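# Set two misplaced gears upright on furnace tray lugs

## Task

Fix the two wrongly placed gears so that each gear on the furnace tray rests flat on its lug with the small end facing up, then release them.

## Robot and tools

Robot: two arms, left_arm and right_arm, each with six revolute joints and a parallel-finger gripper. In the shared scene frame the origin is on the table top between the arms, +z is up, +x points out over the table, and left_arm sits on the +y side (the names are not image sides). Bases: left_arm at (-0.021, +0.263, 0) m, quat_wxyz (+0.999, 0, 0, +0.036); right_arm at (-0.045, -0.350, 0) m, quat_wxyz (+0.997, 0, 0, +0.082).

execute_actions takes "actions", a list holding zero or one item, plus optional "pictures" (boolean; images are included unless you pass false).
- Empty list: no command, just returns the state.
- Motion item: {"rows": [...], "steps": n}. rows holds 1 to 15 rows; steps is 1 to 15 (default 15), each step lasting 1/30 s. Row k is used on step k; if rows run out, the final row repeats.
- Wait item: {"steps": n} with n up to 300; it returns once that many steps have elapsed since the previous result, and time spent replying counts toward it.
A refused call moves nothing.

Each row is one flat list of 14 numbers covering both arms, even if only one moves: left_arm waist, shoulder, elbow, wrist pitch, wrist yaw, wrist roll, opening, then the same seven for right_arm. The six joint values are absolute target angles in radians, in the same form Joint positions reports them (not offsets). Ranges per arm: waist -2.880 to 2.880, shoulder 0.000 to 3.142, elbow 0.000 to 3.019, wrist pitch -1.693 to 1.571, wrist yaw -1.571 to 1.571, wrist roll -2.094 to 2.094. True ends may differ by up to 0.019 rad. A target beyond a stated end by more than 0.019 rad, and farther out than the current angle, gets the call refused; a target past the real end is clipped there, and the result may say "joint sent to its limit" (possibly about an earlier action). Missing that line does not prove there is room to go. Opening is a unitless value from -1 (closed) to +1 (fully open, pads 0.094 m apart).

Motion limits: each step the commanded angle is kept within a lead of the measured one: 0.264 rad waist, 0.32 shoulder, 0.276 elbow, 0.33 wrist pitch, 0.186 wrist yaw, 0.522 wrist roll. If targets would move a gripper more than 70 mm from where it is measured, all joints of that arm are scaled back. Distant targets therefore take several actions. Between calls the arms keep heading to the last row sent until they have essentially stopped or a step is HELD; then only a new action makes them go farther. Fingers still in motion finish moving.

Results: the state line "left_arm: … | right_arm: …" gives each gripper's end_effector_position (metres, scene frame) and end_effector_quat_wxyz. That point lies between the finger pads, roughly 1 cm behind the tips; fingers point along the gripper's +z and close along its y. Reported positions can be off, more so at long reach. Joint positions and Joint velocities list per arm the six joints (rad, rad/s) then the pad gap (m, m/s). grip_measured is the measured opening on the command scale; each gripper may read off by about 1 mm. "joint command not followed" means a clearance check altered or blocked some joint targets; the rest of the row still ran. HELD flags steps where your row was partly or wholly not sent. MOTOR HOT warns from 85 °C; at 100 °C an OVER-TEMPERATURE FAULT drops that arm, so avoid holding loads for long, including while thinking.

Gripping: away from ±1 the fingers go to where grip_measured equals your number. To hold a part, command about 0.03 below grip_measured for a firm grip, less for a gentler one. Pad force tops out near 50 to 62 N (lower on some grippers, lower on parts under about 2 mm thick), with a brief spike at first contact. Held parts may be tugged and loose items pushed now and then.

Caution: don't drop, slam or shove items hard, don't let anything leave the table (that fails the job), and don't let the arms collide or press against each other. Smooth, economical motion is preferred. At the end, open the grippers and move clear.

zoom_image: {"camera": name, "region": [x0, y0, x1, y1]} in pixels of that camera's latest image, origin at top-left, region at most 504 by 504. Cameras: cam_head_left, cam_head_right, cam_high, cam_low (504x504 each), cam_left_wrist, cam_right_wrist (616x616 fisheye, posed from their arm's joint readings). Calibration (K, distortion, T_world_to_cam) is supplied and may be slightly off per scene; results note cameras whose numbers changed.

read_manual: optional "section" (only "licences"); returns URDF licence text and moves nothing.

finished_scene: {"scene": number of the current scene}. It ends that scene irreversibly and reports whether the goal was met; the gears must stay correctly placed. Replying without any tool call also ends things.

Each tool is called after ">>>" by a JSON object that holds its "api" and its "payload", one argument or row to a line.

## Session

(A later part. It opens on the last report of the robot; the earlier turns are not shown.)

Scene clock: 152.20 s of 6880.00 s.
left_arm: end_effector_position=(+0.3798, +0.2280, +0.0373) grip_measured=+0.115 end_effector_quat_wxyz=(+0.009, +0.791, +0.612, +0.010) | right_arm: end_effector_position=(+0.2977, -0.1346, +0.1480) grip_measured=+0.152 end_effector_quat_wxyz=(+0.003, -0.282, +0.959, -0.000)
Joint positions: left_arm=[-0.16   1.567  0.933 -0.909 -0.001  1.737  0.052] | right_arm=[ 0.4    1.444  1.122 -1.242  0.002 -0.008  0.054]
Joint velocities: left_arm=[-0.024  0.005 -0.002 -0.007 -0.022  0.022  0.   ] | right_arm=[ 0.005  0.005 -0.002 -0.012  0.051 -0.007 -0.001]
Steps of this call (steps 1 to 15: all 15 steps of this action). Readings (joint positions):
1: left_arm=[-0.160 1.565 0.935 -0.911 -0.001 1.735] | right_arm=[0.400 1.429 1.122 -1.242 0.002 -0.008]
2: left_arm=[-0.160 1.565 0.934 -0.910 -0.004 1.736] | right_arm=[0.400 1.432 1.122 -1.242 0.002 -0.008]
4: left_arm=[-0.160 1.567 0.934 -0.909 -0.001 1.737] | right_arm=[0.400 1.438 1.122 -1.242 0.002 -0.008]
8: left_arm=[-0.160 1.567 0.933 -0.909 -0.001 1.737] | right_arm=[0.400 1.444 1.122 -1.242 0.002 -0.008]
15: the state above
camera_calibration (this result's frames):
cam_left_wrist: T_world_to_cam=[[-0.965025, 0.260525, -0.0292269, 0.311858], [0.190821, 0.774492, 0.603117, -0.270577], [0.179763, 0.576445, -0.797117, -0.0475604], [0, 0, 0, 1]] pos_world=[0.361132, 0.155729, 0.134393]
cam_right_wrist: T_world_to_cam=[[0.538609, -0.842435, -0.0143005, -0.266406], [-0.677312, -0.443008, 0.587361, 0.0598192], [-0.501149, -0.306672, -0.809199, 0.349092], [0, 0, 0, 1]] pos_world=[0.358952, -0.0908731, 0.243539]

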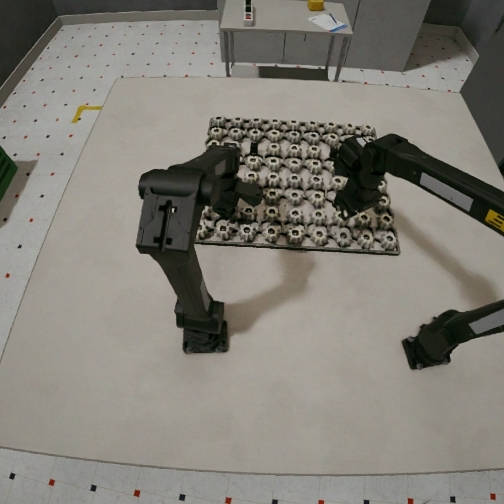

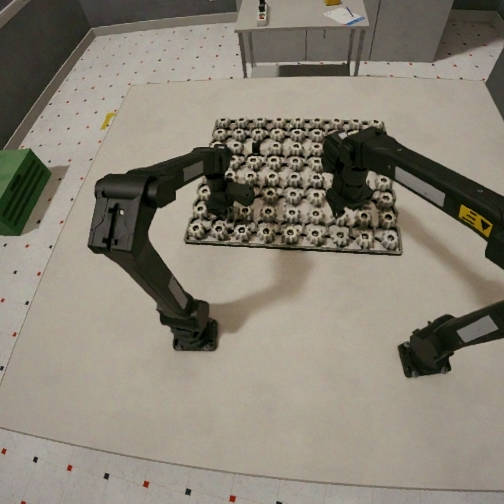

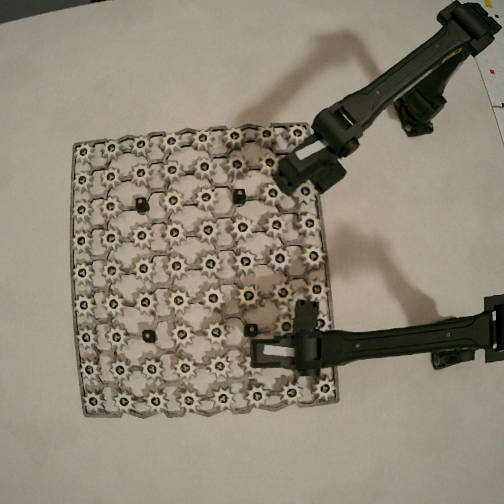

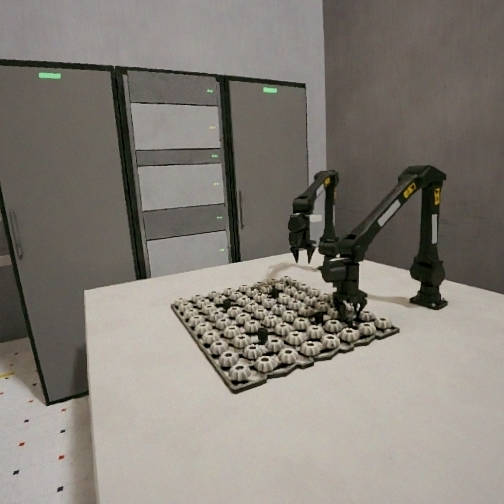

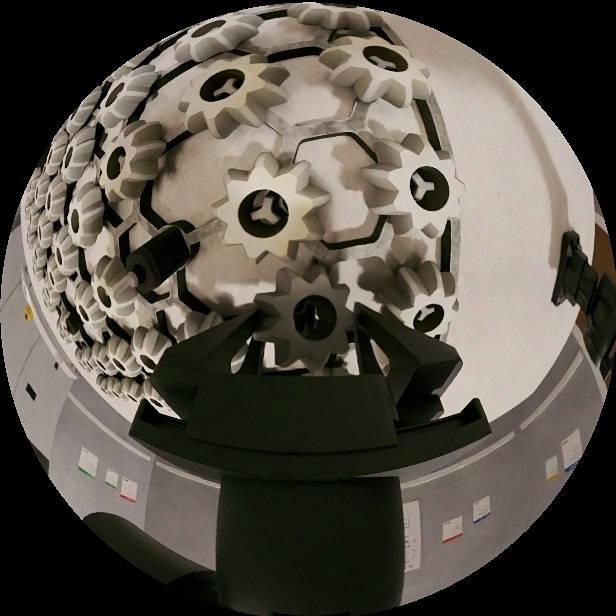

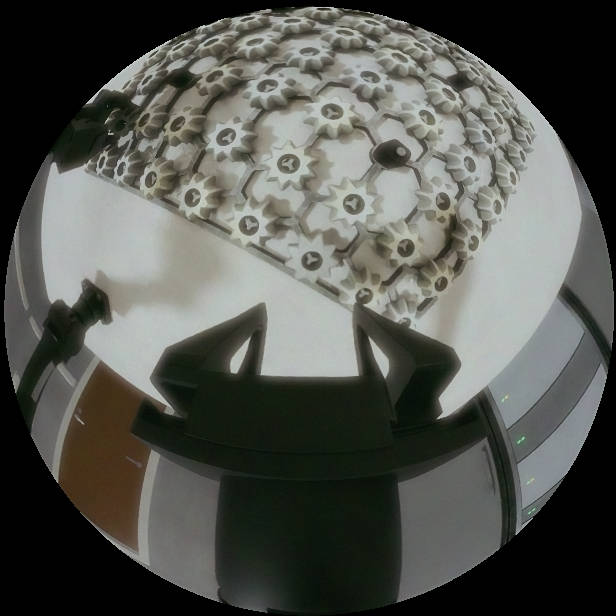

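>>> {"api": "execute_actions", "payload": {
  "actions": [
    {"rows":[[-0.165,1.57,0.95,-0.92,0,1.75,0.0,0.402,1.49,0.985,-1.06,0,0,0.4],[-0.165,1.57,0.95,-0.92,0,1.75,0.0,0.402,1.49,0.985,-1.06,0,0,0.4],[-0.165,1.57,0.95,-0.92,0,1.75,0.0,0.402,1.49,0.985,-1.06,0,0,0.4],[-0.165,1.56,0.965,-0.94,0,1.75,0.0,0.402,1.49,0.985,-1.06,0,0,0.4],[-0.165,1.55,0.975,-0.96,0,1.75,0.0,0.402,1.49,0.985,-1.06,0,0,0.4],[-0.165,1.54,0.985,-0.98,0,1.75,0.0,0.402,1.49,0.985,-1.06,0,0,0.4],[-0.165,1.53,0.995,-1.0,0,1.75,0.0,0.402,1.49,0.985,-1.06,0,0,0.4],[-0.165,1.52,1.005,-1.02,0,1.75,0.0,0.402,1.49,0.985,-1.06,0,0,0.4],[-0.165,1.51,1.015,-1.04,0,1.75,0.0,0.402,1.49,0.985,-1.06,0,0,0.4],[-0.165,1.50,1.03,-1.07,0,1.75,0.0,0.402,1.49,0.985,-1.06,0,0,0.4]]}
  ],
  "pictures": false
}}

>>> {"api": "execute_actions", "payload": {
  "actions": [
    {"rows":[[-0.165,1.50,1.03,-1.07,0,1.75,0.0,0.402,1.52,0.965,-1.01,0,0,0.4],[-0.165,1.50,1.03,-1.07,0,1.75,0.0,0.402,1.52,0.965,-1.01,0,0,0.4],[-0.165,1.50,1.03,-1.07,0,1.75,0.0,0.402,1.545,0.95,-0.96,0,0,0.4],[-0.165,1.50,1.03,-1.07,0,1.75,0.0,0.402,1.545,0.95,-0.96,0,0,0.4],[-0.165,1.50,1.03,-1.07,0,1.75,0.0,0.402,1.57,0.935,-0.91,0,0,0.4],[-0.165,1.50,1.03,-1.07,0,1.75,0.0,0.402,1.57,0.935,-0.91,0,0,0.4],[-0.165,1.50,1.03,-1.07,0,1.75,0.0,0.402,1.60,0.925,-0.87,0,0,0.4]]}
  ]
}}

Scene clock: 172.37 s of 6880.00 s.
left_arm: end_effector_position=(+0.3623, +0.2295, +0.0626) grip_measured=+0.105 end_effector_quat_wxyz=(-0.017, +0.791, +0.611, -0.017) | right_arm: end_effector_position=(+0.2789, -0.1465, +0.0714) grip_measured=+0.398 end_effector_quat_wxyz=(-0.019, -0.282, +0.959, -0.007)
Joint positions: left_arm=[-0.16   1.529  0.967 -1.057 -0.001  1.738  0.052] | right_arm=[ 0.4    1.506  0.968 -1.074  0.002 -0.008  0.066]
Joint velocities: left_arm=[-0.005 -0.181  0.037 -0.066 -0.037  0.007 -0.001] | right_arm=[ 0.005 -0.024 -0.012 -0.002 -0.022 -0.081 -0.   ]
Steps of this call (steps 1 to 15: the robot went on to your last target; steps 16 to 90: nothing new was sent; then 16.67 s passed at rest; steps 91 to 105: all 15 steps of this action). Readings (joint positions):
91: left_arm=[-0.160 1.567 0.933 -0.910 -0.001 1.737] | right_arm=[0.400 1.444 1.105 -1.210 0.002 -0.008]
92: left_arm=[-0.160 1.567 0.933 -0.911 -0.001 1.737] | right_arm=[0.400 1.439 1.077 -1.151 0.002 -0.008]
94: left_arm=[-0.160 1.567 0.933 -0.915 -0.001 1.737] | right_arm=[0.400 1.449 1.019 -1.095 0.002 -0.008]
98: left_arm=[-0.160 1.567 0.934 -0.970 -0.001 1.737] | right_arm=[0.400 1.498 0.969 -1.082 0.002 -0.008]
105: the state above

Scene clock: 172.87 s of 6880.00 s.
left_arm: end_effector_position=(+0.3630, +0.2294, +0.0668) grip_measured=+0.105 end_effector_quat_wxyz=(-0.014, +0.791, +0.612, -0.014) | right_arm: end_effector_position=(+0.2946, -0.1362, +0.0212) grip_measured=+0.398 end_effector_quat_wxyz=(+0.006, -0.283, +0.959, +0.000)
Joint positions: left_arm=[-0.16   1.52   0.969 -1.061 -0.001  1.738  0.052] | right_arm=[ 0.401  1.602  0.923 -0.881  0.003 -0.008  0.066]
Joint velocities: left_arm=[ 0.005 -0.005 -0.002  0.022  0.037 -0.022 -0.001] | right_arm=[-0.005 -0.005 -0.007  0.002 -0.007  0.007  0.   ]
Steps of this call (steps 1 to 15: all 15 steps of this action). Readings (joint positions):
1: left_arm=[-0.160 1.524 0.968 -1.058 -0.001 1.738] | right_arm=[0.400 1.505 0.966 -1.066 0.002 -0.008]
2: left_arm=[-0.160 1.521 0.969 -1.059 -0.001 1.738] | right_arm=[0.400 1.506 0.965 -1.050 0.002 -0.008]
4: left_arm=[-0.160 1.520 0.969 -1.060 -0.001 1.738] | right_arm=[0.400 1.512 0.961 -1.007 0.002 -0.008]
8: left_arm=[-0.160 1.520 0.969 -1.061 -0.001 1.738] | right_arm=[0.400 1.553 0.942 -0.913 0.002 -0.008]
15: the state above
camera_calibration (this result's frames):
cam_left_wrist: T_world_to_cam=[[-0.964457, 0.261606, 0.0372232, 0.291252], [0.231965, 0.770746, 0.593417, -0.299702], [0.126552, 0.580959, -0.804034, -0.00316263], [0, 0, 0, 1]] pos_world=[0.350821, 0.156638, 0.164464]
cam_right_wrist: T_world_to_cam=[[0.539631, -0.841793, -0.0135106, -0.268103], [-0.679498, -0.444954, 0.58335, 0.131928], [-0.497072, -0.305613, -0.812108, 0.243469], [0, 0, 0, 1]] pos_world=[0.355343, -0.0925776, 0.117141]

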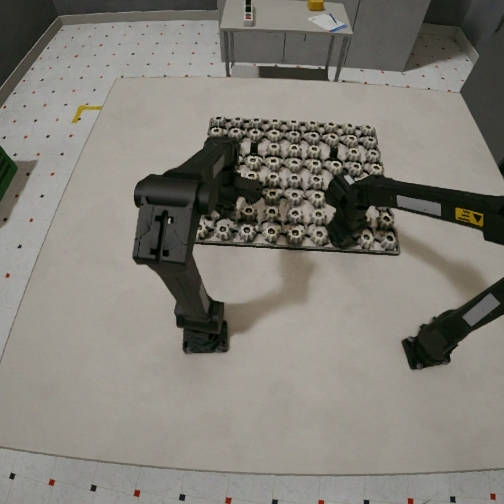

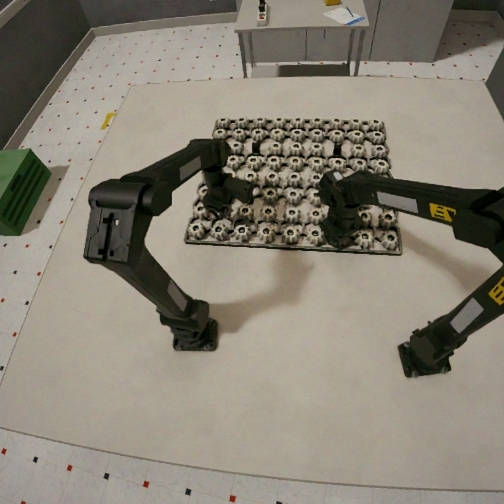

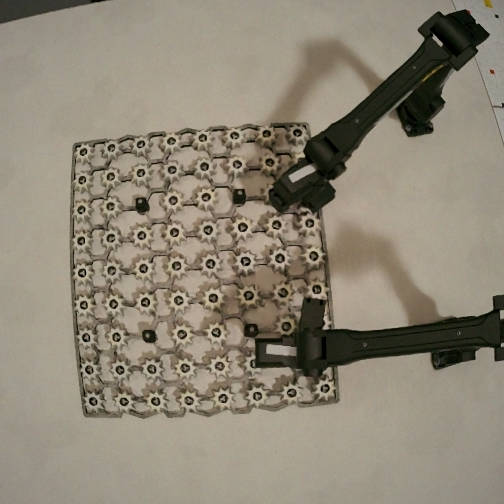

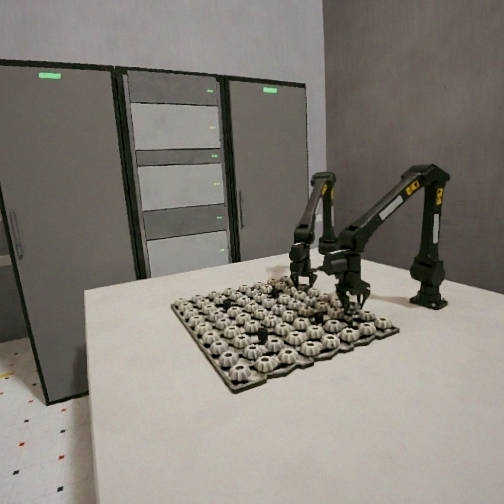

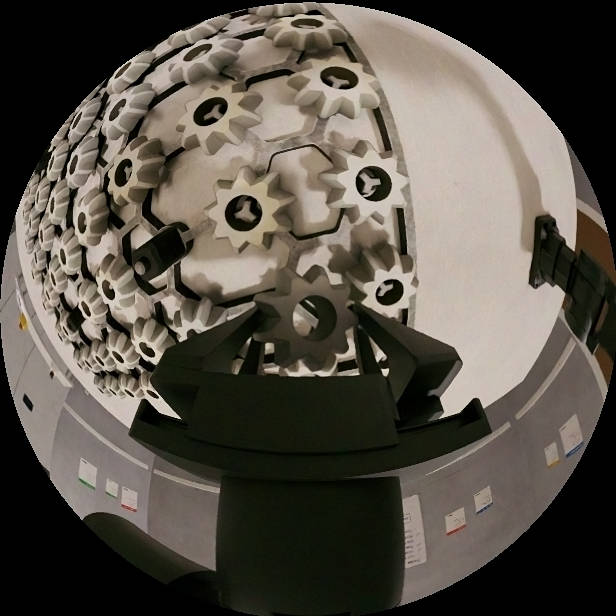

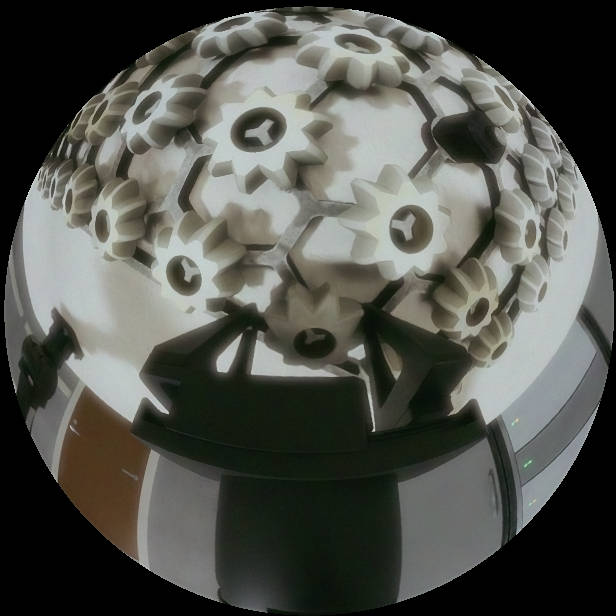

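>>> {"api": "execute_actions", "payload": {
  "actions": [
    {"rows":[[-0.165,1.40,1.0,-1.15,0,1.75,0.0,0.402,1.60,0.925,-0.87,0,0,0.0]],"steps":12}
  ],
  "pictures": false
}}

>>> {"api": "execute_actions", "payload": {
  "actions": [
    {"rows":[[0.45,1.40,1.0,-1.15,0,1.75,0.0,0.402,1.57,0.95,-0.90,0,0,0.0],[0.45,1.40,1.0,-1.15,0,1.75,0.0,0.402,1.56,0.95,-0.91,0,0,0.0],[0.45,1.40,1.0,-1.15,0,1.75,0.0,0.402,1.55,0.95,-0.92,0,0,0.0],[0.45,1.40,1.0,-1.15,0,1.75,0.0,0.402,1.54,0.95,-0.93,0,0,0.0],[0.45,1.40,1.0,-1.15,0,1.75,0.0,0.402,1.53,0.95,-0.94,0,0,0.0],[0.45,1.40,1.0,-1.15,0,1.75,0.0,0.402,1.52,0.95,-0.95,0,0,0.0],[0.45,1.40,1.0,-1.15,0,1.75,0.0,0.402,1.51,0.95,-0.96,0,0,0.0],[0.45,1.40,1.0,-1.15,0,1.75,0.0,0.402,1.50,0.95,-0.97,0,0,0.0],[0.45,1.40,1.0,-1.15,0,1.75,0.0,0.402,1.49,0.95,-0.98,0,0,0.0],[0.45,1.40,1.0,-1.15,0,1.75,0.0,0.402,1.48,0.95,-0.99,0,0,0.0],[0.45,1.40,1.0,-1.15,0,1.75,0.0,0.402,1.47,0.95,-1.0,0,0,0.0],[0.45,1.40,1.0,-1.15,0,1.75,0.0,0.402,1.46,0.95,-1.01,0,0,0.0],[0.45,1.40,1.0,-1.15,0,1.75,0.0,0.402,1.45,0.95,-1.02,0,0,0.0]]}
  ],
  "pictures": false
}}

>>> {"api": "execute_actions", "payload": {
  "actions": [
    {"steps":25}
  ],
  "pictures": false
}}

>>> {"api": "execute_actions", "payload": {
  "actions": [
    {"rows":[[0.45,1.50,0.96,-1.03,0,1.75,0.0,0.402,1.40,0.95,-1.07,0,0,0.0],[0.45,1.50,0.96,-1.03,0,1.75,0.0,0.402,1.40,0.95,-1.07,0,0,0.0],[0.45,1.50,0.96,-1.03,0,1.75,0.0,0.402,1.40,0.95,-1.07,0,0,0.0],[0.45,1.56,0.95,-0.95,0,1.75,0.0,0.402,1.35,0.95,-1.15,0,0,0.0]]}
  ]
}}

Scene clock: 219.93 s of 6880.00 s.
left_arm: end_effector_position=(+0.3483, +0.2307, +0.1089) grip_measured=+0.105 end_effector_quat_wxyz=(-0.002, +0.791, +0.612, -0.001) | right_arm: end_effector_position=(+0.2948, -0.1364, +0.0212) grip_measured=+0.220 end_effector_quat_wxyz=(+0.006, -0.282, +0.959, -0.000)
Joint positions: left_arm=[-0.16   1.403  0.969 -1.141 -0.001  1.738  0.052] | right_arm=[ 0.4    1.602  0.923 -0.88   0.004 -0.008  0.057]
Joint velocities: left_arm=[ 0.005 -0.005 -0.002 -0.002  0.066  0.007 -0.001] | right_arm=[ 0.005 -0.005 -0.007  0.007  0.007  0.007  0.001]
Steps of this call (steps 1 to 15: the robot went on to your last target; steps 16 to 90: nothing new was sent; then 43.67 s passed at rest; steps 91 to 102: all 12 steps of this action). Readings (joint positions):
91: left_arm=[-0.160 1.515 0.969 -1.071 -0.001 1.738] | right_arm=[0.401 1.602 0.923 -0.881 0.006 -0.008]
92: left_arm=[-0.160 1.506 0.969 -1.093 -0.001 1.738] | right_arm=[0.400 1.602 0.923 -0.880 0.004 -0.008]
94: left_arm=[-0.160 1.474 0.969 -1.128 -0.001 1.738] | right_arm=[0.400 1.602 0.923 -0.880 0.004 -0.008]
98: left_arm=[-0.160 1.412 0.969 -1.140 -0.001 1.738] | right_arm=[0.400 1.602 0.923 -0.880 0.004 -0.008]
102: the state above

Scene clock: 220.43 s of 6880.00 s.
left_arm: end_effector_position=(+0.2879, +0.4678, +0.1088) grip_measured=+0.105 end_effector_quat_wxyz=(-0.006, +0.547, +0.837, -0.000) | right_arm: end_effector_position=(+0.2784, -0.1466, +0.0678) grip_measured=+0.220 end_effector_quat_wxyz=(+0.008, -0.282, +0.959, +0.001)
Joint positions: left_arm=[ 0.508  1.403  0.969 -1.142 -0.011  1.738  0.052] | right_arm=[ 0.4    1.475  0.923 -1.003  0.002 -0.008  0.057]
Joint velocities: left_arm=[-0.015 -0.005  0.002  0.007  0.007  0.022 -0.   ] | right_arm=[ 0.005 -0.259 -0.012 -0.115 -0.007 -0.095 -0.   ]
Steps of this call (steps 1 to 15: all 15 steps of this action). Readings (joint positions):
1: left_arm=[-0.148 1.403 0.969 -1.142 0.006 1.738] | right_arm=[0.400 1.602 0.923 -0.881 0.004 -0.008]
2: left_arm=[-0.123 1.403 0.969 -1.142 0.013 1.738] | right_arm=[0.400 1.601 0.923 -0.884 0.004 -0.008]
4: left_arm=[-0.031 1.403 0.969 -1.142 0.012 1.738] | right_arm=[0.400 1.596 0.923 -0.893 0.005 -0.008]
8: left_arm=[0.211 1.403 0.969 -1.142 0.006 1.738] | right_arm=[0.400 1.565 0.923 -0.913 0.002 -0.008]
15: the state above

Scene clock: 221.27 s of 6880.00 s.
left_arm: end_effector_position=(+0.3007, +0.4470, +0.1088) grip_measured=+0.105 end_effector_quat_wxyz=(-0.001, +0.572, +0.820, -0.002) | right_arm: end_effector_position=(+0.2777, -0.1470, +0.0729) grip_measured=+0.220 end_effector_quat_wxyz=(+0.011, -0.282, +0.959, +0.002)
Joint positions: left_arm=[ 0.447  1.403  0.969 -1.142 -0.     1.738  0.052] | right_arm=[ 0.4    1.461  0.923 -1.01   0.002 -0.008  0.057]
Joint velocities: left_arm=[-0.005 -0.005  0.012  0.007  0.007  0.007  0.   ] | right_arm=[-0.005 -0.015 -0.012 -0.007 -0.022 -0.066  0.   ]
Steps of this call (steps 1 to 25: the robot went on to your last target). Readings (joint positions):
1: left_arm=[0.503 1.403 0.969 -1.142 -0.009 1.738] | right_arm=[0.400 1.468 0.923 -1.006 0.002 -0.008]
2: left_arm=[0.494 1.403 0.969 -1.142 -0.007 1.738] | right_arm=[0.400 1.463 0.923 -1.008 0.002 -0.008]
4: left_arm=[0.470 1.403 0.969 -1.142 -0.003 1.738] | right_arm=[0.400 1.461 0.923 -1.008 0.002 -0.008]
8: left_arm=[0.447 1.403 0.969 -1.142 -0.000 1.738] | right_arm=[0.400 1.461 0.923 -1.010 0.002 -0.008]
25: the state above

Scene clock: 221.77 s of 6880.00 s.
left_arm: end_effector_position=(+0.3184, +0.4571, +0.0298) grip_measured=+0.105 end_effector_quat_wxyz=(-0.008, +0.572, +0.820, -0.017) | right_arm: end_effector_position=(+0.2540, -0.1620, +0.1089) grip_measured=+0.220 end_effector_quat_wxyz=(-0.001, -0.282, +0.959, -0.001)
Joint positions: left_arm=[ 0.447  1.591  0.938 -0.955 -0.     1.738  0.052] | right_arm=[ 0.4    1.355  0.922 -1.14   0.002 -0.008  0.057]
Joint velocities: left_arm=[-0.005 -0.034  0.002 -0.002  0.037 -0.051  0.   ] | right_arm=[-0.015  0.005  0.012 -0.002  0.007 -0.022 -0.002]
Steps of this call (steps 1 to 15: all 15 steps of this action). Readings (joint positions):
1: left_arm=[0.447 1.408 0.967 -1.129 -0.000 1.738] | right_arm=[0.400 1.459 0.923 -1.017 0.002 -0.008]
2: left_arm=[0.447 1.418 0.967 -1.100 -0.000 1.738] | right_arm=[0.400 1.456 0.923 -1.030 0.002 -0.008]
4: left_arm=[0.447 1.458 0.966 -1.044 -0.000 1.738] | right_arm=[0.400 1.442 0.923 -1.064 0.002 -0.008]
8: left_arm=[0.447 1.563 0.959 -0.961 -0.000 1.738] | right_arm=[0.400 1.384 0.922 -1.134 0.002 -0.008]
15: the state above
camera_calibration (this result's frames):
cam_left_wrist: T_world_to_cam=[[-0.941606, -0.33487, 0.0352123, 0.455465], [-0.249993, 0.765313, 0.593128, -0.286929], [-0.225569, 0.54969, -0.804338, -0.0331282], [0, 0, 0, 1]] pos_world=[0.349666, 0.390322, 0.127501]
cam_right_wrist: T_world_to_cam=[[0.538508, -0.842492, -0.0147242, -0.266422], [-0.673192, -0.440672, 0.593819, 0.0396464], [-0.506776, -0.309864, -0.804464, 0.28759], [0, 0, 0, 1]] pos_world=[0.315904, -0.117874, 0.20389]

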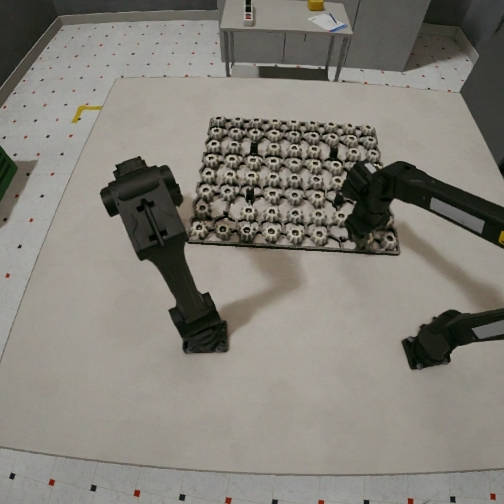

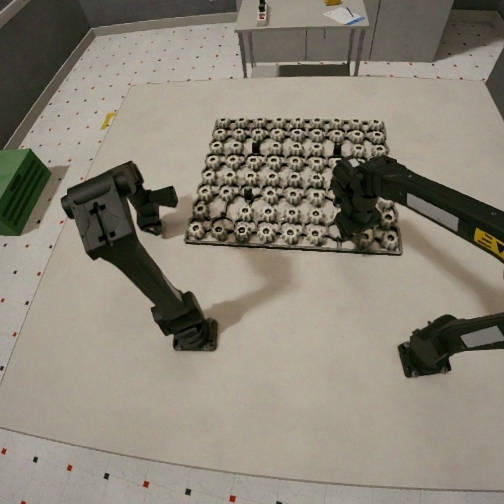

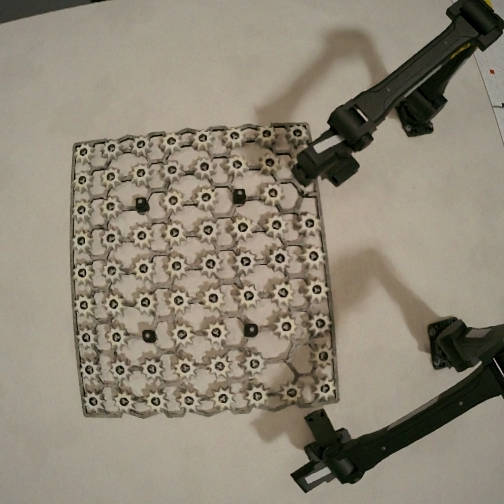

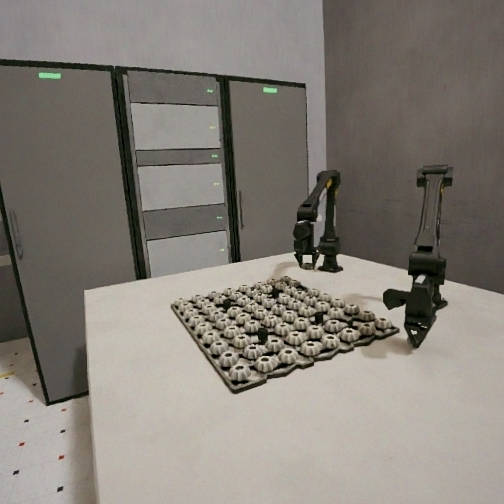

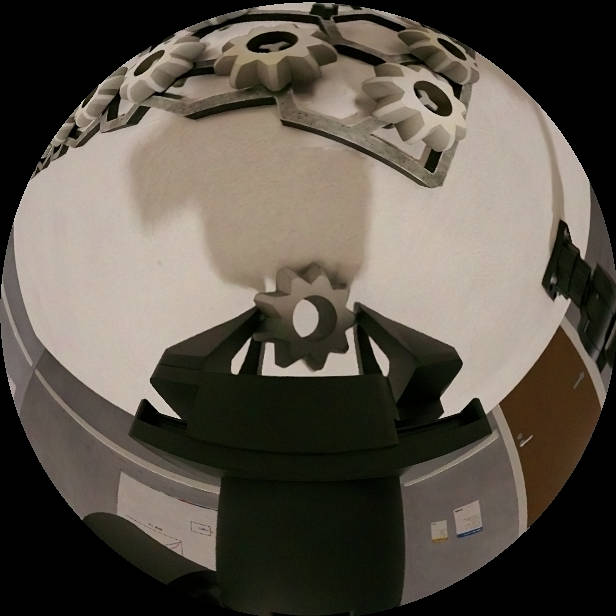

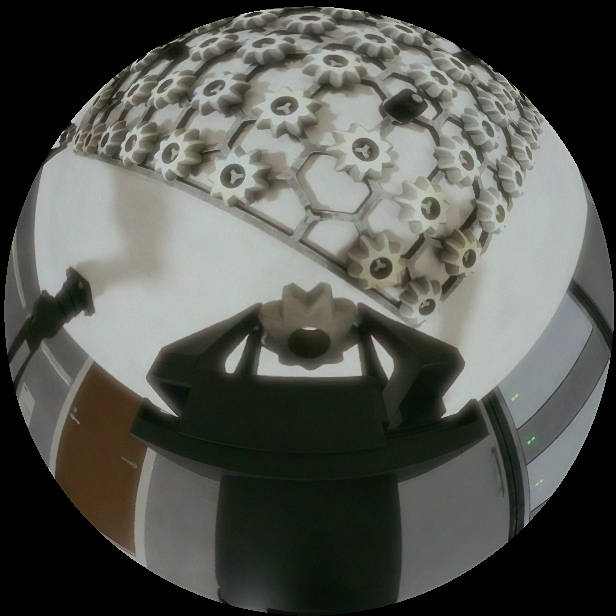

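>>> {"api": "execute_actions", "payload": {
  "actions": [
    {"rows":[[0.45,1.56,0.95,-0.95,0,1.75,0.6,1.368,0.306,0.43,-0.108,0,0,0.0]]}
  ],
  "pictures": false
}}

>>> {"api": "execute_actions", "payload": {
  "actions": [
    {"steps":60}
  ]
}}

Scene clock: 237.50 s of 6880.00 s.
left_arm: end_effector_position=(+0.3199, +0.4579, +0.0360) grip_measured=+0.598 end_effector_quat_wxyz=(-0.005, +0.572, +0.820, -0.010) | right_arm: end_effector_position=(+0.0293, -0.0322, +0.2120) grip_measured=+0.220 end_effector_quat_wxyz=(+0.407, -0.534, +0.667, +0.322)
Joint positions: left_arm=[ 0.447  1.574  0.938 -0.955  0.     1.738  0.075] | right_arm=[ 1.177  0.535  0.387 -0.332 -0.004 -0.007  0.057]
Joint velocities: left_arm=[-0.005 -0.005 -0.012 -0.012 -0.022 -0.066 -0.001] | right_arm=[ 1.236 -1.333 -0.012  0.95   0.022  0.051 -0.   ]
Steps of this call (steps 1 to 15: the robot went on to your last target; steps 16 to 90: nothing new was sent; then 12.23 s passed at rest; steps 91 to 105: all 15 steps of this action). Readings (joint positions):
91: left_arm=[0.447 1.591 0.938 -0.955 -0.000 1.738] | right_arm=[0.412 1.341 0.898 -1.099 0.009 -0.007]
92: left_arm=[0.447 1.590 0.938 -0.955 -0.000 1.738] | right_arm=[0.439 1.303 0.845 -1.011 0.015 -0.007]
94: left_arm=[0.447 1.585 0.938 -0.955 -0.000 1.738] | right_arm=[0.540 1.192 0.711 -0.860 0.013 -0.007]
98: left_arm=[0.447 1.576 0.938 -0.955 0.000 1.738] | right_arm=[0.826 0.904 0.456 -0.586 -0.000 -0.007]
105: the state above

Scene clock: 239.50 s of 6880.00 s.
left_arm: end_effector_position=(+0.3199, +0.4579, +0.0360) grip_measured=+0.598 end_effector_quat_wxyz=(-0.005, +0.572, +0.820, -0.010) | right_arm: end_effector_position=(-0.0352, -0.0410, +0.3236) grip_measured=+0.220 end_effector_quat_wxyz=(+0.492, -0.510, +0.522, +0.474)
Joint positions: left_arm=[ 0.447  1.574  0.938 -0.955  0.     1.738  0.075] | right_arm=[ 1.375  0.315  0.387 -0.137 -0.002 -0.007  0.057]
Joint velocities: left_arm=[0.015 0.005 0.012 0.007 0.037 0.007 0.001] | right_arm=[-0.005 -0.024  0.017 -0.002 -0.037  0.022 -0.   ]
Steps of this call (steps 1 to 30: the robot went on to your last target; steps 31 to 60: nothing new was sent). Readings (joint positions):
1: left_arm=[0.447 1.574 0.938 -0.955 0.000 1.738] | right_arm=[1.218 0.490 0.387 -0.300 -0.004 -0.007]
2: left_arm=[0.447 1.574 0.938 -0.955 0.000 1.738] | right_arm=[1.258 0.447 0.387 -0.270 -0.004 -0.007]
4: left_arm=[0.447 1.574 0.938 -0.955 0.000 1.738] | right_arm=[1.327 0.368 0.387 -0.207 -0.004 -0.007]
8: left_arm=[0.447 1.574 0.938 -0.955 0.000 1.738] | right_arm=[1.379 0.284 0.387 -0.139 -0.004 -0.007]
60: the state above
All arms were judged still, so your last target was given up. Only a new action makes them travel on or press farther. Fingers that are still opening or closing keep moving.
camera_calibration (this result's frames):
cam_left_wrist: T_world_to_cam=[[-0.942006, -0.335099, 0.0182556, 0.457806], [-0.25897, 0.76044, 0.595538, -0.285827], [-0.213447, 0.556272, -0.80312, -0.0351642], [0, 0, 0, 1]] pos_world=[0.34973, 0.390326, 0.133622]
cam_right_wrist: T_world_to_cam=[[0.999908, -0.0131442, 0.00331704, 0.0387627], [-0.00592979, -0.644119, -0.764902, 0.225638], [0.0121906, 0.764812, -0.644138, 0.361721], [0, 0, 0, 1]] pos_world=[-0.0418308, -0.130801, 0.405461]

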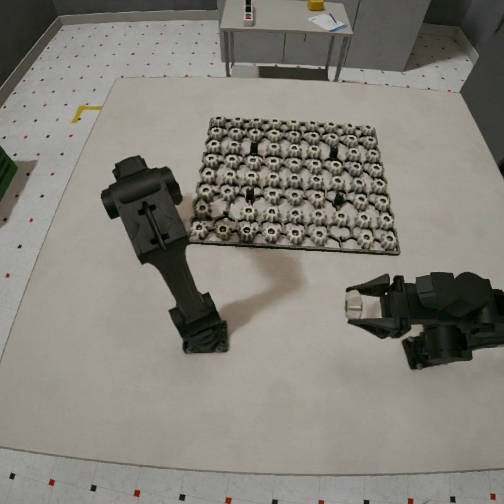

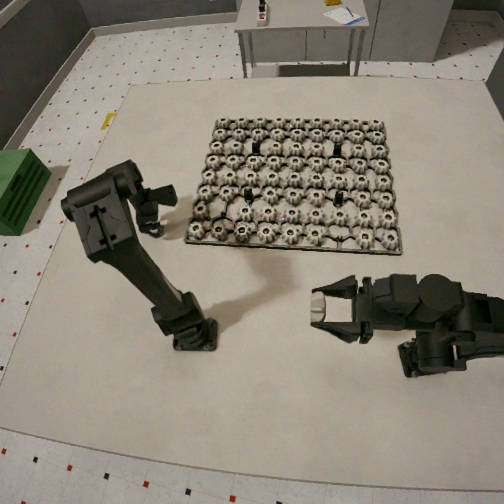

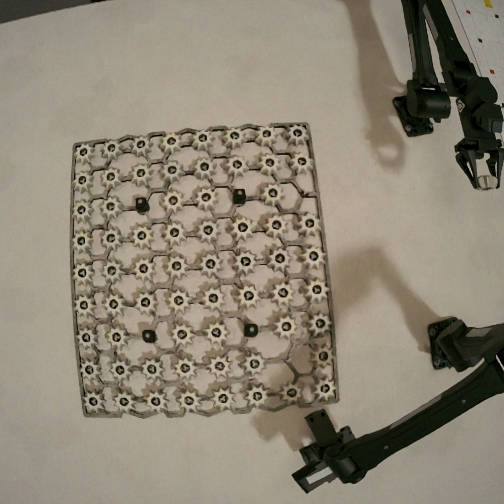

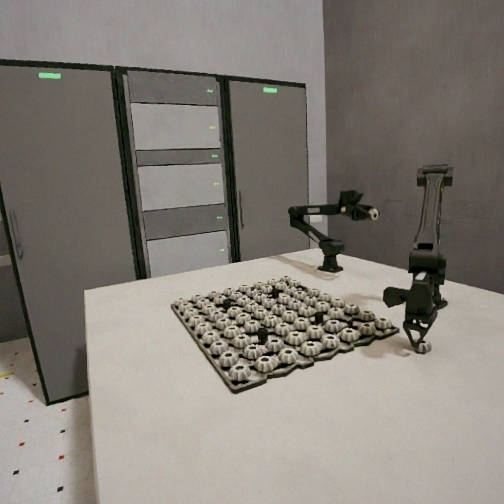

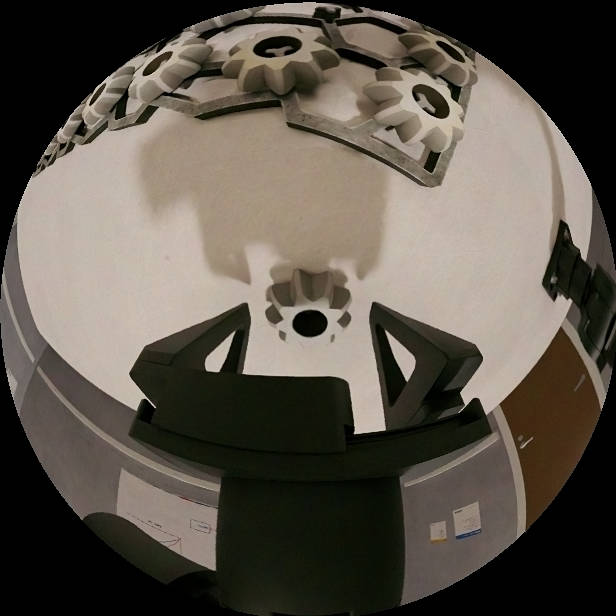

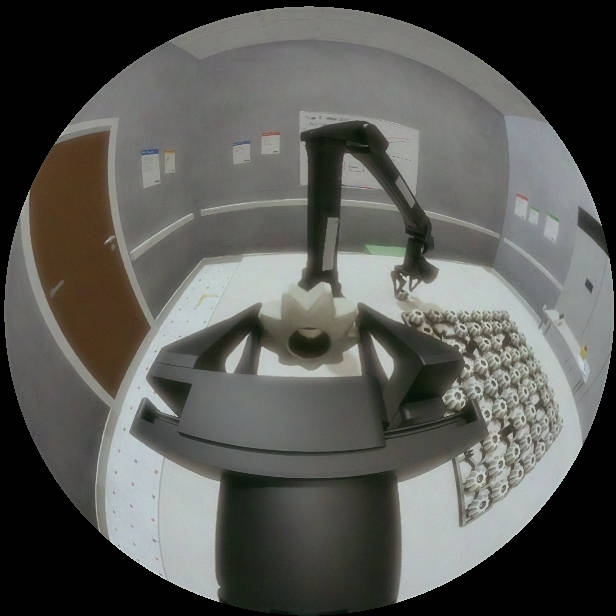

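>>> {"api": "execute_actions", "payload": {
  "actions": [
    {"rows":[[0.495,1.574,0.938,-0.95,0,1.75,0.6,1.368,0.306,0.43,-0.108,0,0,0.0],[0.495,1.574,0.938,-0.95,0,1.75,0.6,1.368,0.306,0.43,-0.108,0,0,0.0],[0.495,1.574,0.938,-0.95,0,1.75,0.6,1.368,0.306,0.43,-0.108,0,0,0.0],[0.495,1.574,0.938,-0.95,0,1.75,0.6,1.368,0.306,0.43,-0.108,0,0,0.0],[0.495,1.62,0.9,-0.857,0,1.75,0.6,1.368,0.306,0.43,-0.108,0,0,0.0]]}
  ]
}}

Scene clock: 251.73 s of 6880.00 s.
left_arm: end_effector_position=(+0.3122, +0.4756, +0.0137) grip_measured=+0.598 end_effector_quat_wxyz=(+0.000, +0.552, +0.834, -0.000) | right_arm: end_effector_position=(-0.0352, -0.0410, +0.3236) grip_measured=+0.220 end_effector_quat_wxyz=(+0.492, -0.510, +0.522, +0.474)
Joint positions: left_arm=[ 0.495  1.608  0.906 -0.868  0.     1.739  0.075] | right_arm=[ 1.375  0.315  0.387 -0.137 -0.002 -0.007  0.057]
Joint velocities: left_arm=[-0.005  0.005 -0.012 -0.007 -0.007  0.037 -0.   ] | right_arm=[ 0.015 -0.005 -0.012  0.002 -0.037 -0.037 -0.002]
Steps of this call (steps 1 to 90: nothing new was sent; then 8.73 s passed at rest; steps 91 to 105: all 15 steps of this action). Readings (joint positions):
91: left_arm=[0.449 1.574 0.938 -0.955 0.000 1.738] | right_arm=[1.375 0.315 0.387 -0.137 -0.002 -0.007]
92: left_arm=[0.454 1.574 0.938 -0.955 0.000 1.738] | right_arm=[1.375 0.315 0.387 -0.137 -0.002 -0.007]
94: left_arm=[0.472 1.574 0.938 -0.955 0.000 1.738] | right_arm=[1.375 0.315 0.387 -0.137 -0.002 -0.007]
98: left_arm=[0.495 1.587 0.917 -0.880 0.000 1.739] | right_arm=[1.375 0.315 0.387 -0.137 -0.002 -0.007]
105: the state above
camera_calibration (this result's frames):
cam_left_wrist: T_world_to_cam=[[-0.924811, -0.380416, -0.00283677, 0.473309], [-0.306369, 0.740336, 0.598365, -0.263725], [-0.225528, 0.554244, -0.801218, -0.0598611], [0, 0, 0, 1]] pos_world=[0.343424, 0.408477, 0.111185]
cam_right_wrist: T_world_to_cam=[[0.999908, -0.0131442, 0.00331704, 0.0387627], [-0.00592979, -0.644119, -0.764902, 0.225638], [0.0121906, 0.764812, -0.644138, 0.361721], [0, 0, 0, 1]] pos_world=[-0.0418308, -0.130801, 0.405461]

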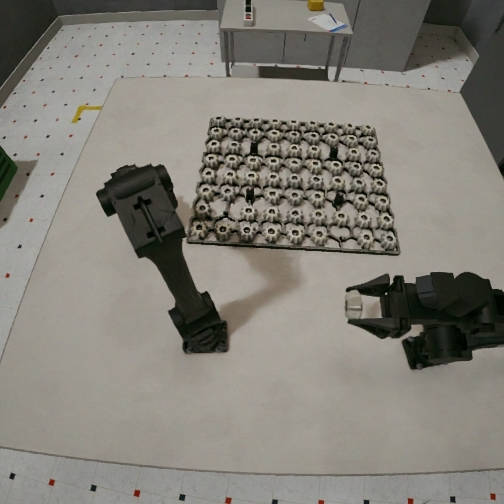

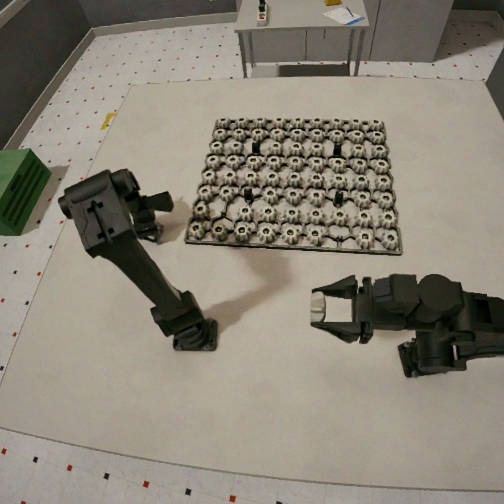

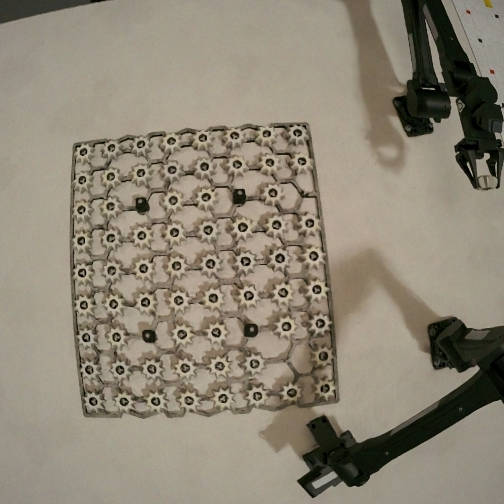

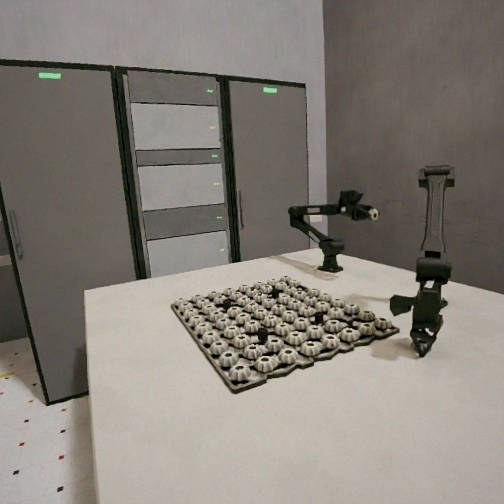

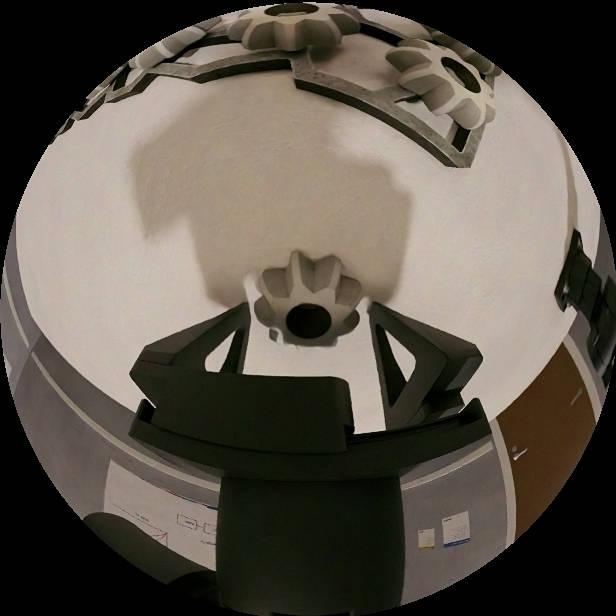

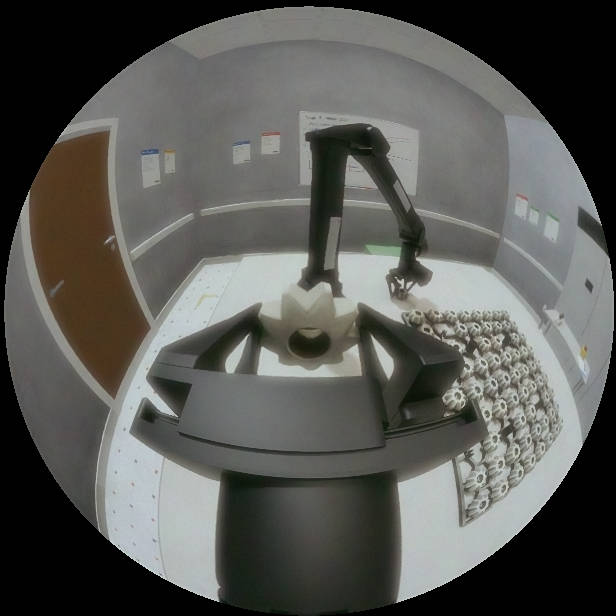

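>>> {"api": "execute_actions", "payload": {
  "actions": [
    {"rows":[[0.47,1.62,0.9,-0.857,0,1.75,0.6,1.368,0.306,0.43,-0.108,0,0,0.0]],"steps":10}
  ],
  "pictures": false
}}

>>> {"api": "execute_actions", "payload": {
  "actions": [
    {"rows":[[0.47,1.62,0.9,-0.857,0,1.75,0.0,1.368,0.306,0.43,-0.108,0,0,0.0]],"steps":10}
  ],
  "pictures": false
}}

>>> {"api": "execute_actions", "payload": {
  "actions": [
    {"rows":[[0.47,1.46,1.02,-1.09,0,1.75,0.0,1.368,0.306,0.43,-0.108,0,0,0.0]]}
  ]
}}

Scene clock: 263.80 s of 6880.00 s.
left_arm: end_effector_position=(+0.3166, +0.4691, +0.0137) grip_measured=+0.598 end_effector_quat_wxyz=(+0.000, +0.561, +0.828, +0.001) | right_arm: end_effector_position=(-0.0352, -0.0410, +0.3236) grip_measured=+0.220 end_effector_quat_wxyz=(+0.492, -0.510, +0.522, +0.474)
Joint positions: left_arm=[ 0.476  1.608  0.906 -0.867  0.     1.739  0.075] | right_arm=[ 1.375  0.315  0.387 -0.137 -0.002 -0.007  0.057]
Joint velocities: left_arm=[-0.024 -0.005  0.012 -0.022 -0.022  0.081 -0.   ] | right_arm=[-0.005 -0.005  0.007 -0.012 -0.007 -0.007  0.   ]
Steps of this call (steps 1 to 15: the robot went on to your last target; steps 16 to 90: nothing new was sent; then 8.73 s passed at rest; steps 91 to 100: all 10 steps of this action). Readings (joint positions):
91: left_arm=[0.494 1.608 0.906 -0.867 0.000 1.739] | right_arm=[1.375 0.315 0.387 -0.137 -0.002 -0.007]
92: left_arm=[0.492 1.608 0.906 -0.867 0.000 1.739] | right_arm=[1.375 0.315 0.387 -0.137 -0.002 -0.007]
94: left_arm=[0.485 1.608 0.906 -0.867 0.000 1.739] | right_arm=[1.375 0.315 0.387 -0.137 -0.002 -0.007]
98: left_arm=[0.476 1.608 0.906 -0.867 0.000 1.739] | right_arm=[1.375 0.315 0.387 -0.137 -0.002 -0.007]
100: the state above

Scene clock: 264.13 s of 6880.00 s.
left_arm: end_effector_position=(+0.3170, +0.4694, +0.0137) grip_measured=+0.191 end_effector_quat_wxyz=(+0.001, +0.561, +0.828, +0.001) | right_arm: end_effector_position=(-0.0352, -0.0410, +0.3236) grip_measured=+0.220 end_effector_quat_wxyz=(+0.492, -0.510, +0.522, +0.474)
Joint positions: left_arm=[ 0.476  1.608  0.906 -0.865  0.     1.739  0.056] | right_arm=[ 1.375  0.315  0.387 -0.137 -0.002 -0.007  0.057]
Joint velocities: left_arm=[ 0.005 -0.024 -0.002  0.007 -0.022 -0.066 -0.   ] | right_arm=[ 0.005  0.005  0.007 -0.002  0.007  0.007 -0.001]
Steps of this call (steps 1 to 10: all 10 steps of this action). Readings (joint positions):
1: left_arm=[0.476 1.608 0.906 -0.867 0.000 1.739] | right_arm=[1.375 0.315 0.387 -0.137 -0.002 -0.007]
2: left_arm=[0.476 1.608 0.906 -0.867 0.000 1.739] | right_arm=[1.375 0.315 0.387 -0.137 -0.002 -0.007]
4: left_arm=[0.476 1.608 0.906 -0.865 0.000 1.739] | right_arm=[1.375 0.315 0.387 -0.137 -0.002 -0.007]
8: left_arm=[0.476 1.608 0.906 -0.865 0.000 1.739] | right_arm=[1.375 0.315 0.387 -0.137 -0.002 -0.007]
10: the state above

Scene clock: 264.63 s of 6880.00 s.
left_arm: end_effector_position=(+0.3069, +0.4632, +0.0880) grip_measured=+0.191 end_effector_quat_wxyz=(-0.001, +0.561, +0.828, -0.002) | right_arm: end_effector_position=(-0.0352, -0.0410, +0.3236) grip_measured=+0.220 end_effector_quat_wxyz=(+0.492, -0.510, +0.522, +0.474)
Joint positions: left_arm=[ 0.476  1.463  0.971 -1.082  0.     1.739  0.056] | right_arm=[ 1.375  0.315  0.387 -0.137 -0.002 -0.007  0.057]
Joint velocities: left_arm=[-0.005  0.005 -0.002 -0.022  0.007 -0.022  0.   ] | right_arm=[-0.015 -0.005 -0.007 -0.017 -0.022 -0.007 -0.002]
Steps of this call (steps 1 to 15: all 15 steps of this action). Readings (joint positions):
1: left_arm=[0.476 1.605 0.912 -0.889 0.000 1.739] | right_arm=[1.375 0.315 0.387 -0.137 -0.002 -0.007]
2: left_arm=[0.476 1.598 0.918 -0.940 0.000 1.739] | right_arm=[1.375 0.315 0.387 -0.137 -0.002 -0.007]
4: left_arm=[0.476 1.564 0.923 -1.016 0.000 1.739] | right_arm=[1.375 0.315 0.387 -0.137 -0.002 -0.007]
8: left_arm=[0.476 1.486 0.941 -1.078 0.000 1.739] | right_arm=[1.375 0.315 0.387 -0.137 -0.002 -0.007]
15: the state above
camera_calibration (this result's frames):
cam_left_wrist: T_world_to_cam=[[-0.932178, -0.361999, 0.000542142, 0.457399], [-0.289871, 0.747338, 0.59788, -0.308896], [-0.216837, 0.557173, -0.801586, 0.0013897], [0, 0, 0, 1]] pos_world=[0.337138, 0.395653, 0.185549]
cam_right_wrist: T_world_to_cam=[[0.999908, -0.0131442, 0.00331704, 0.0387627], [-0.00592979, -0.644119, -0.764902, 0.225638], [0.0121906, 0.764812, -0.644138, 0.361721], [0, 0, 0, 1]] pos_world=[-0.0418308, -0.130801, 0.405461]

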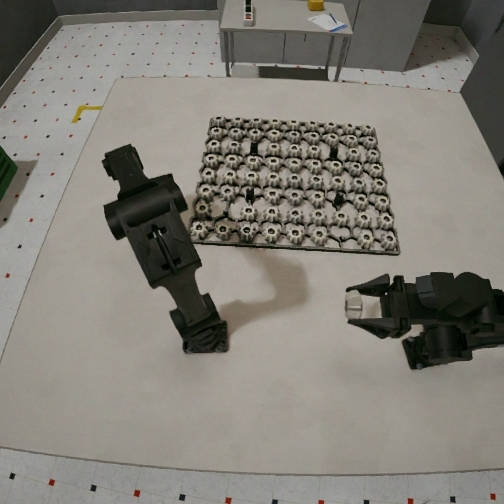

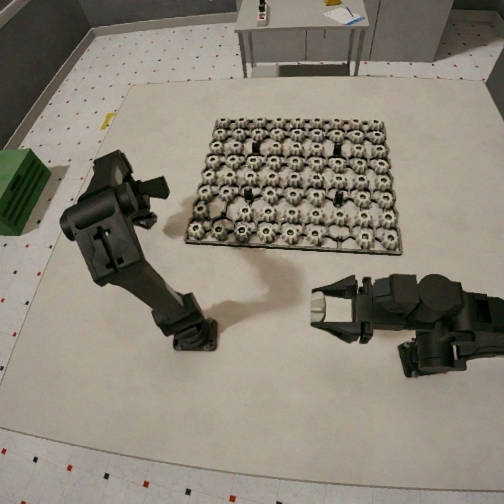

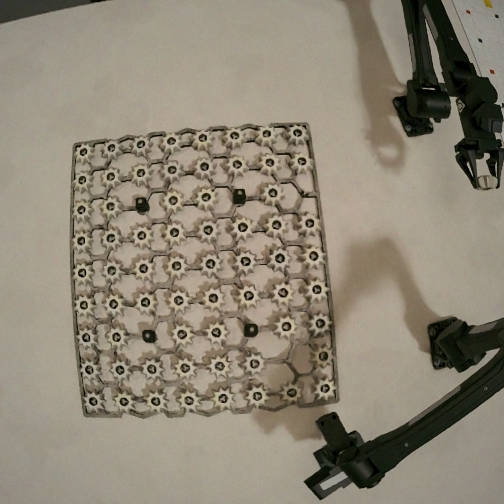

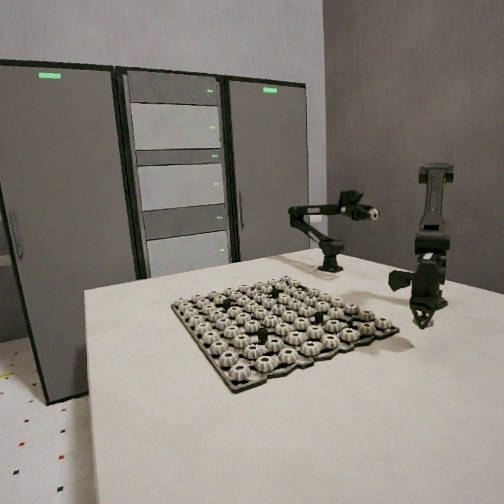

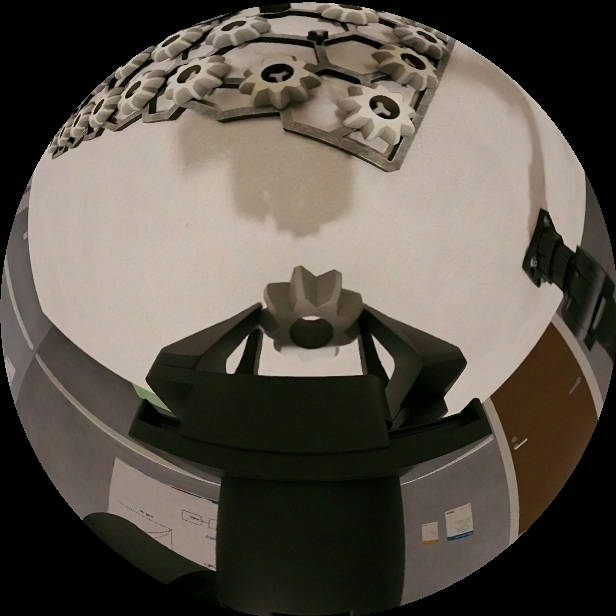

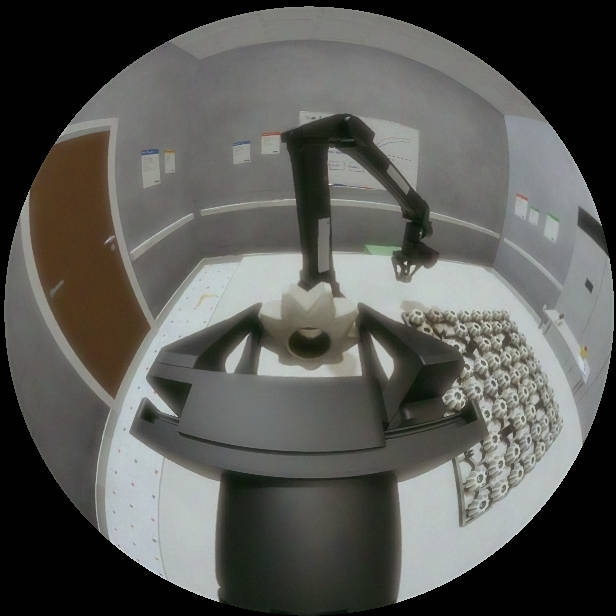

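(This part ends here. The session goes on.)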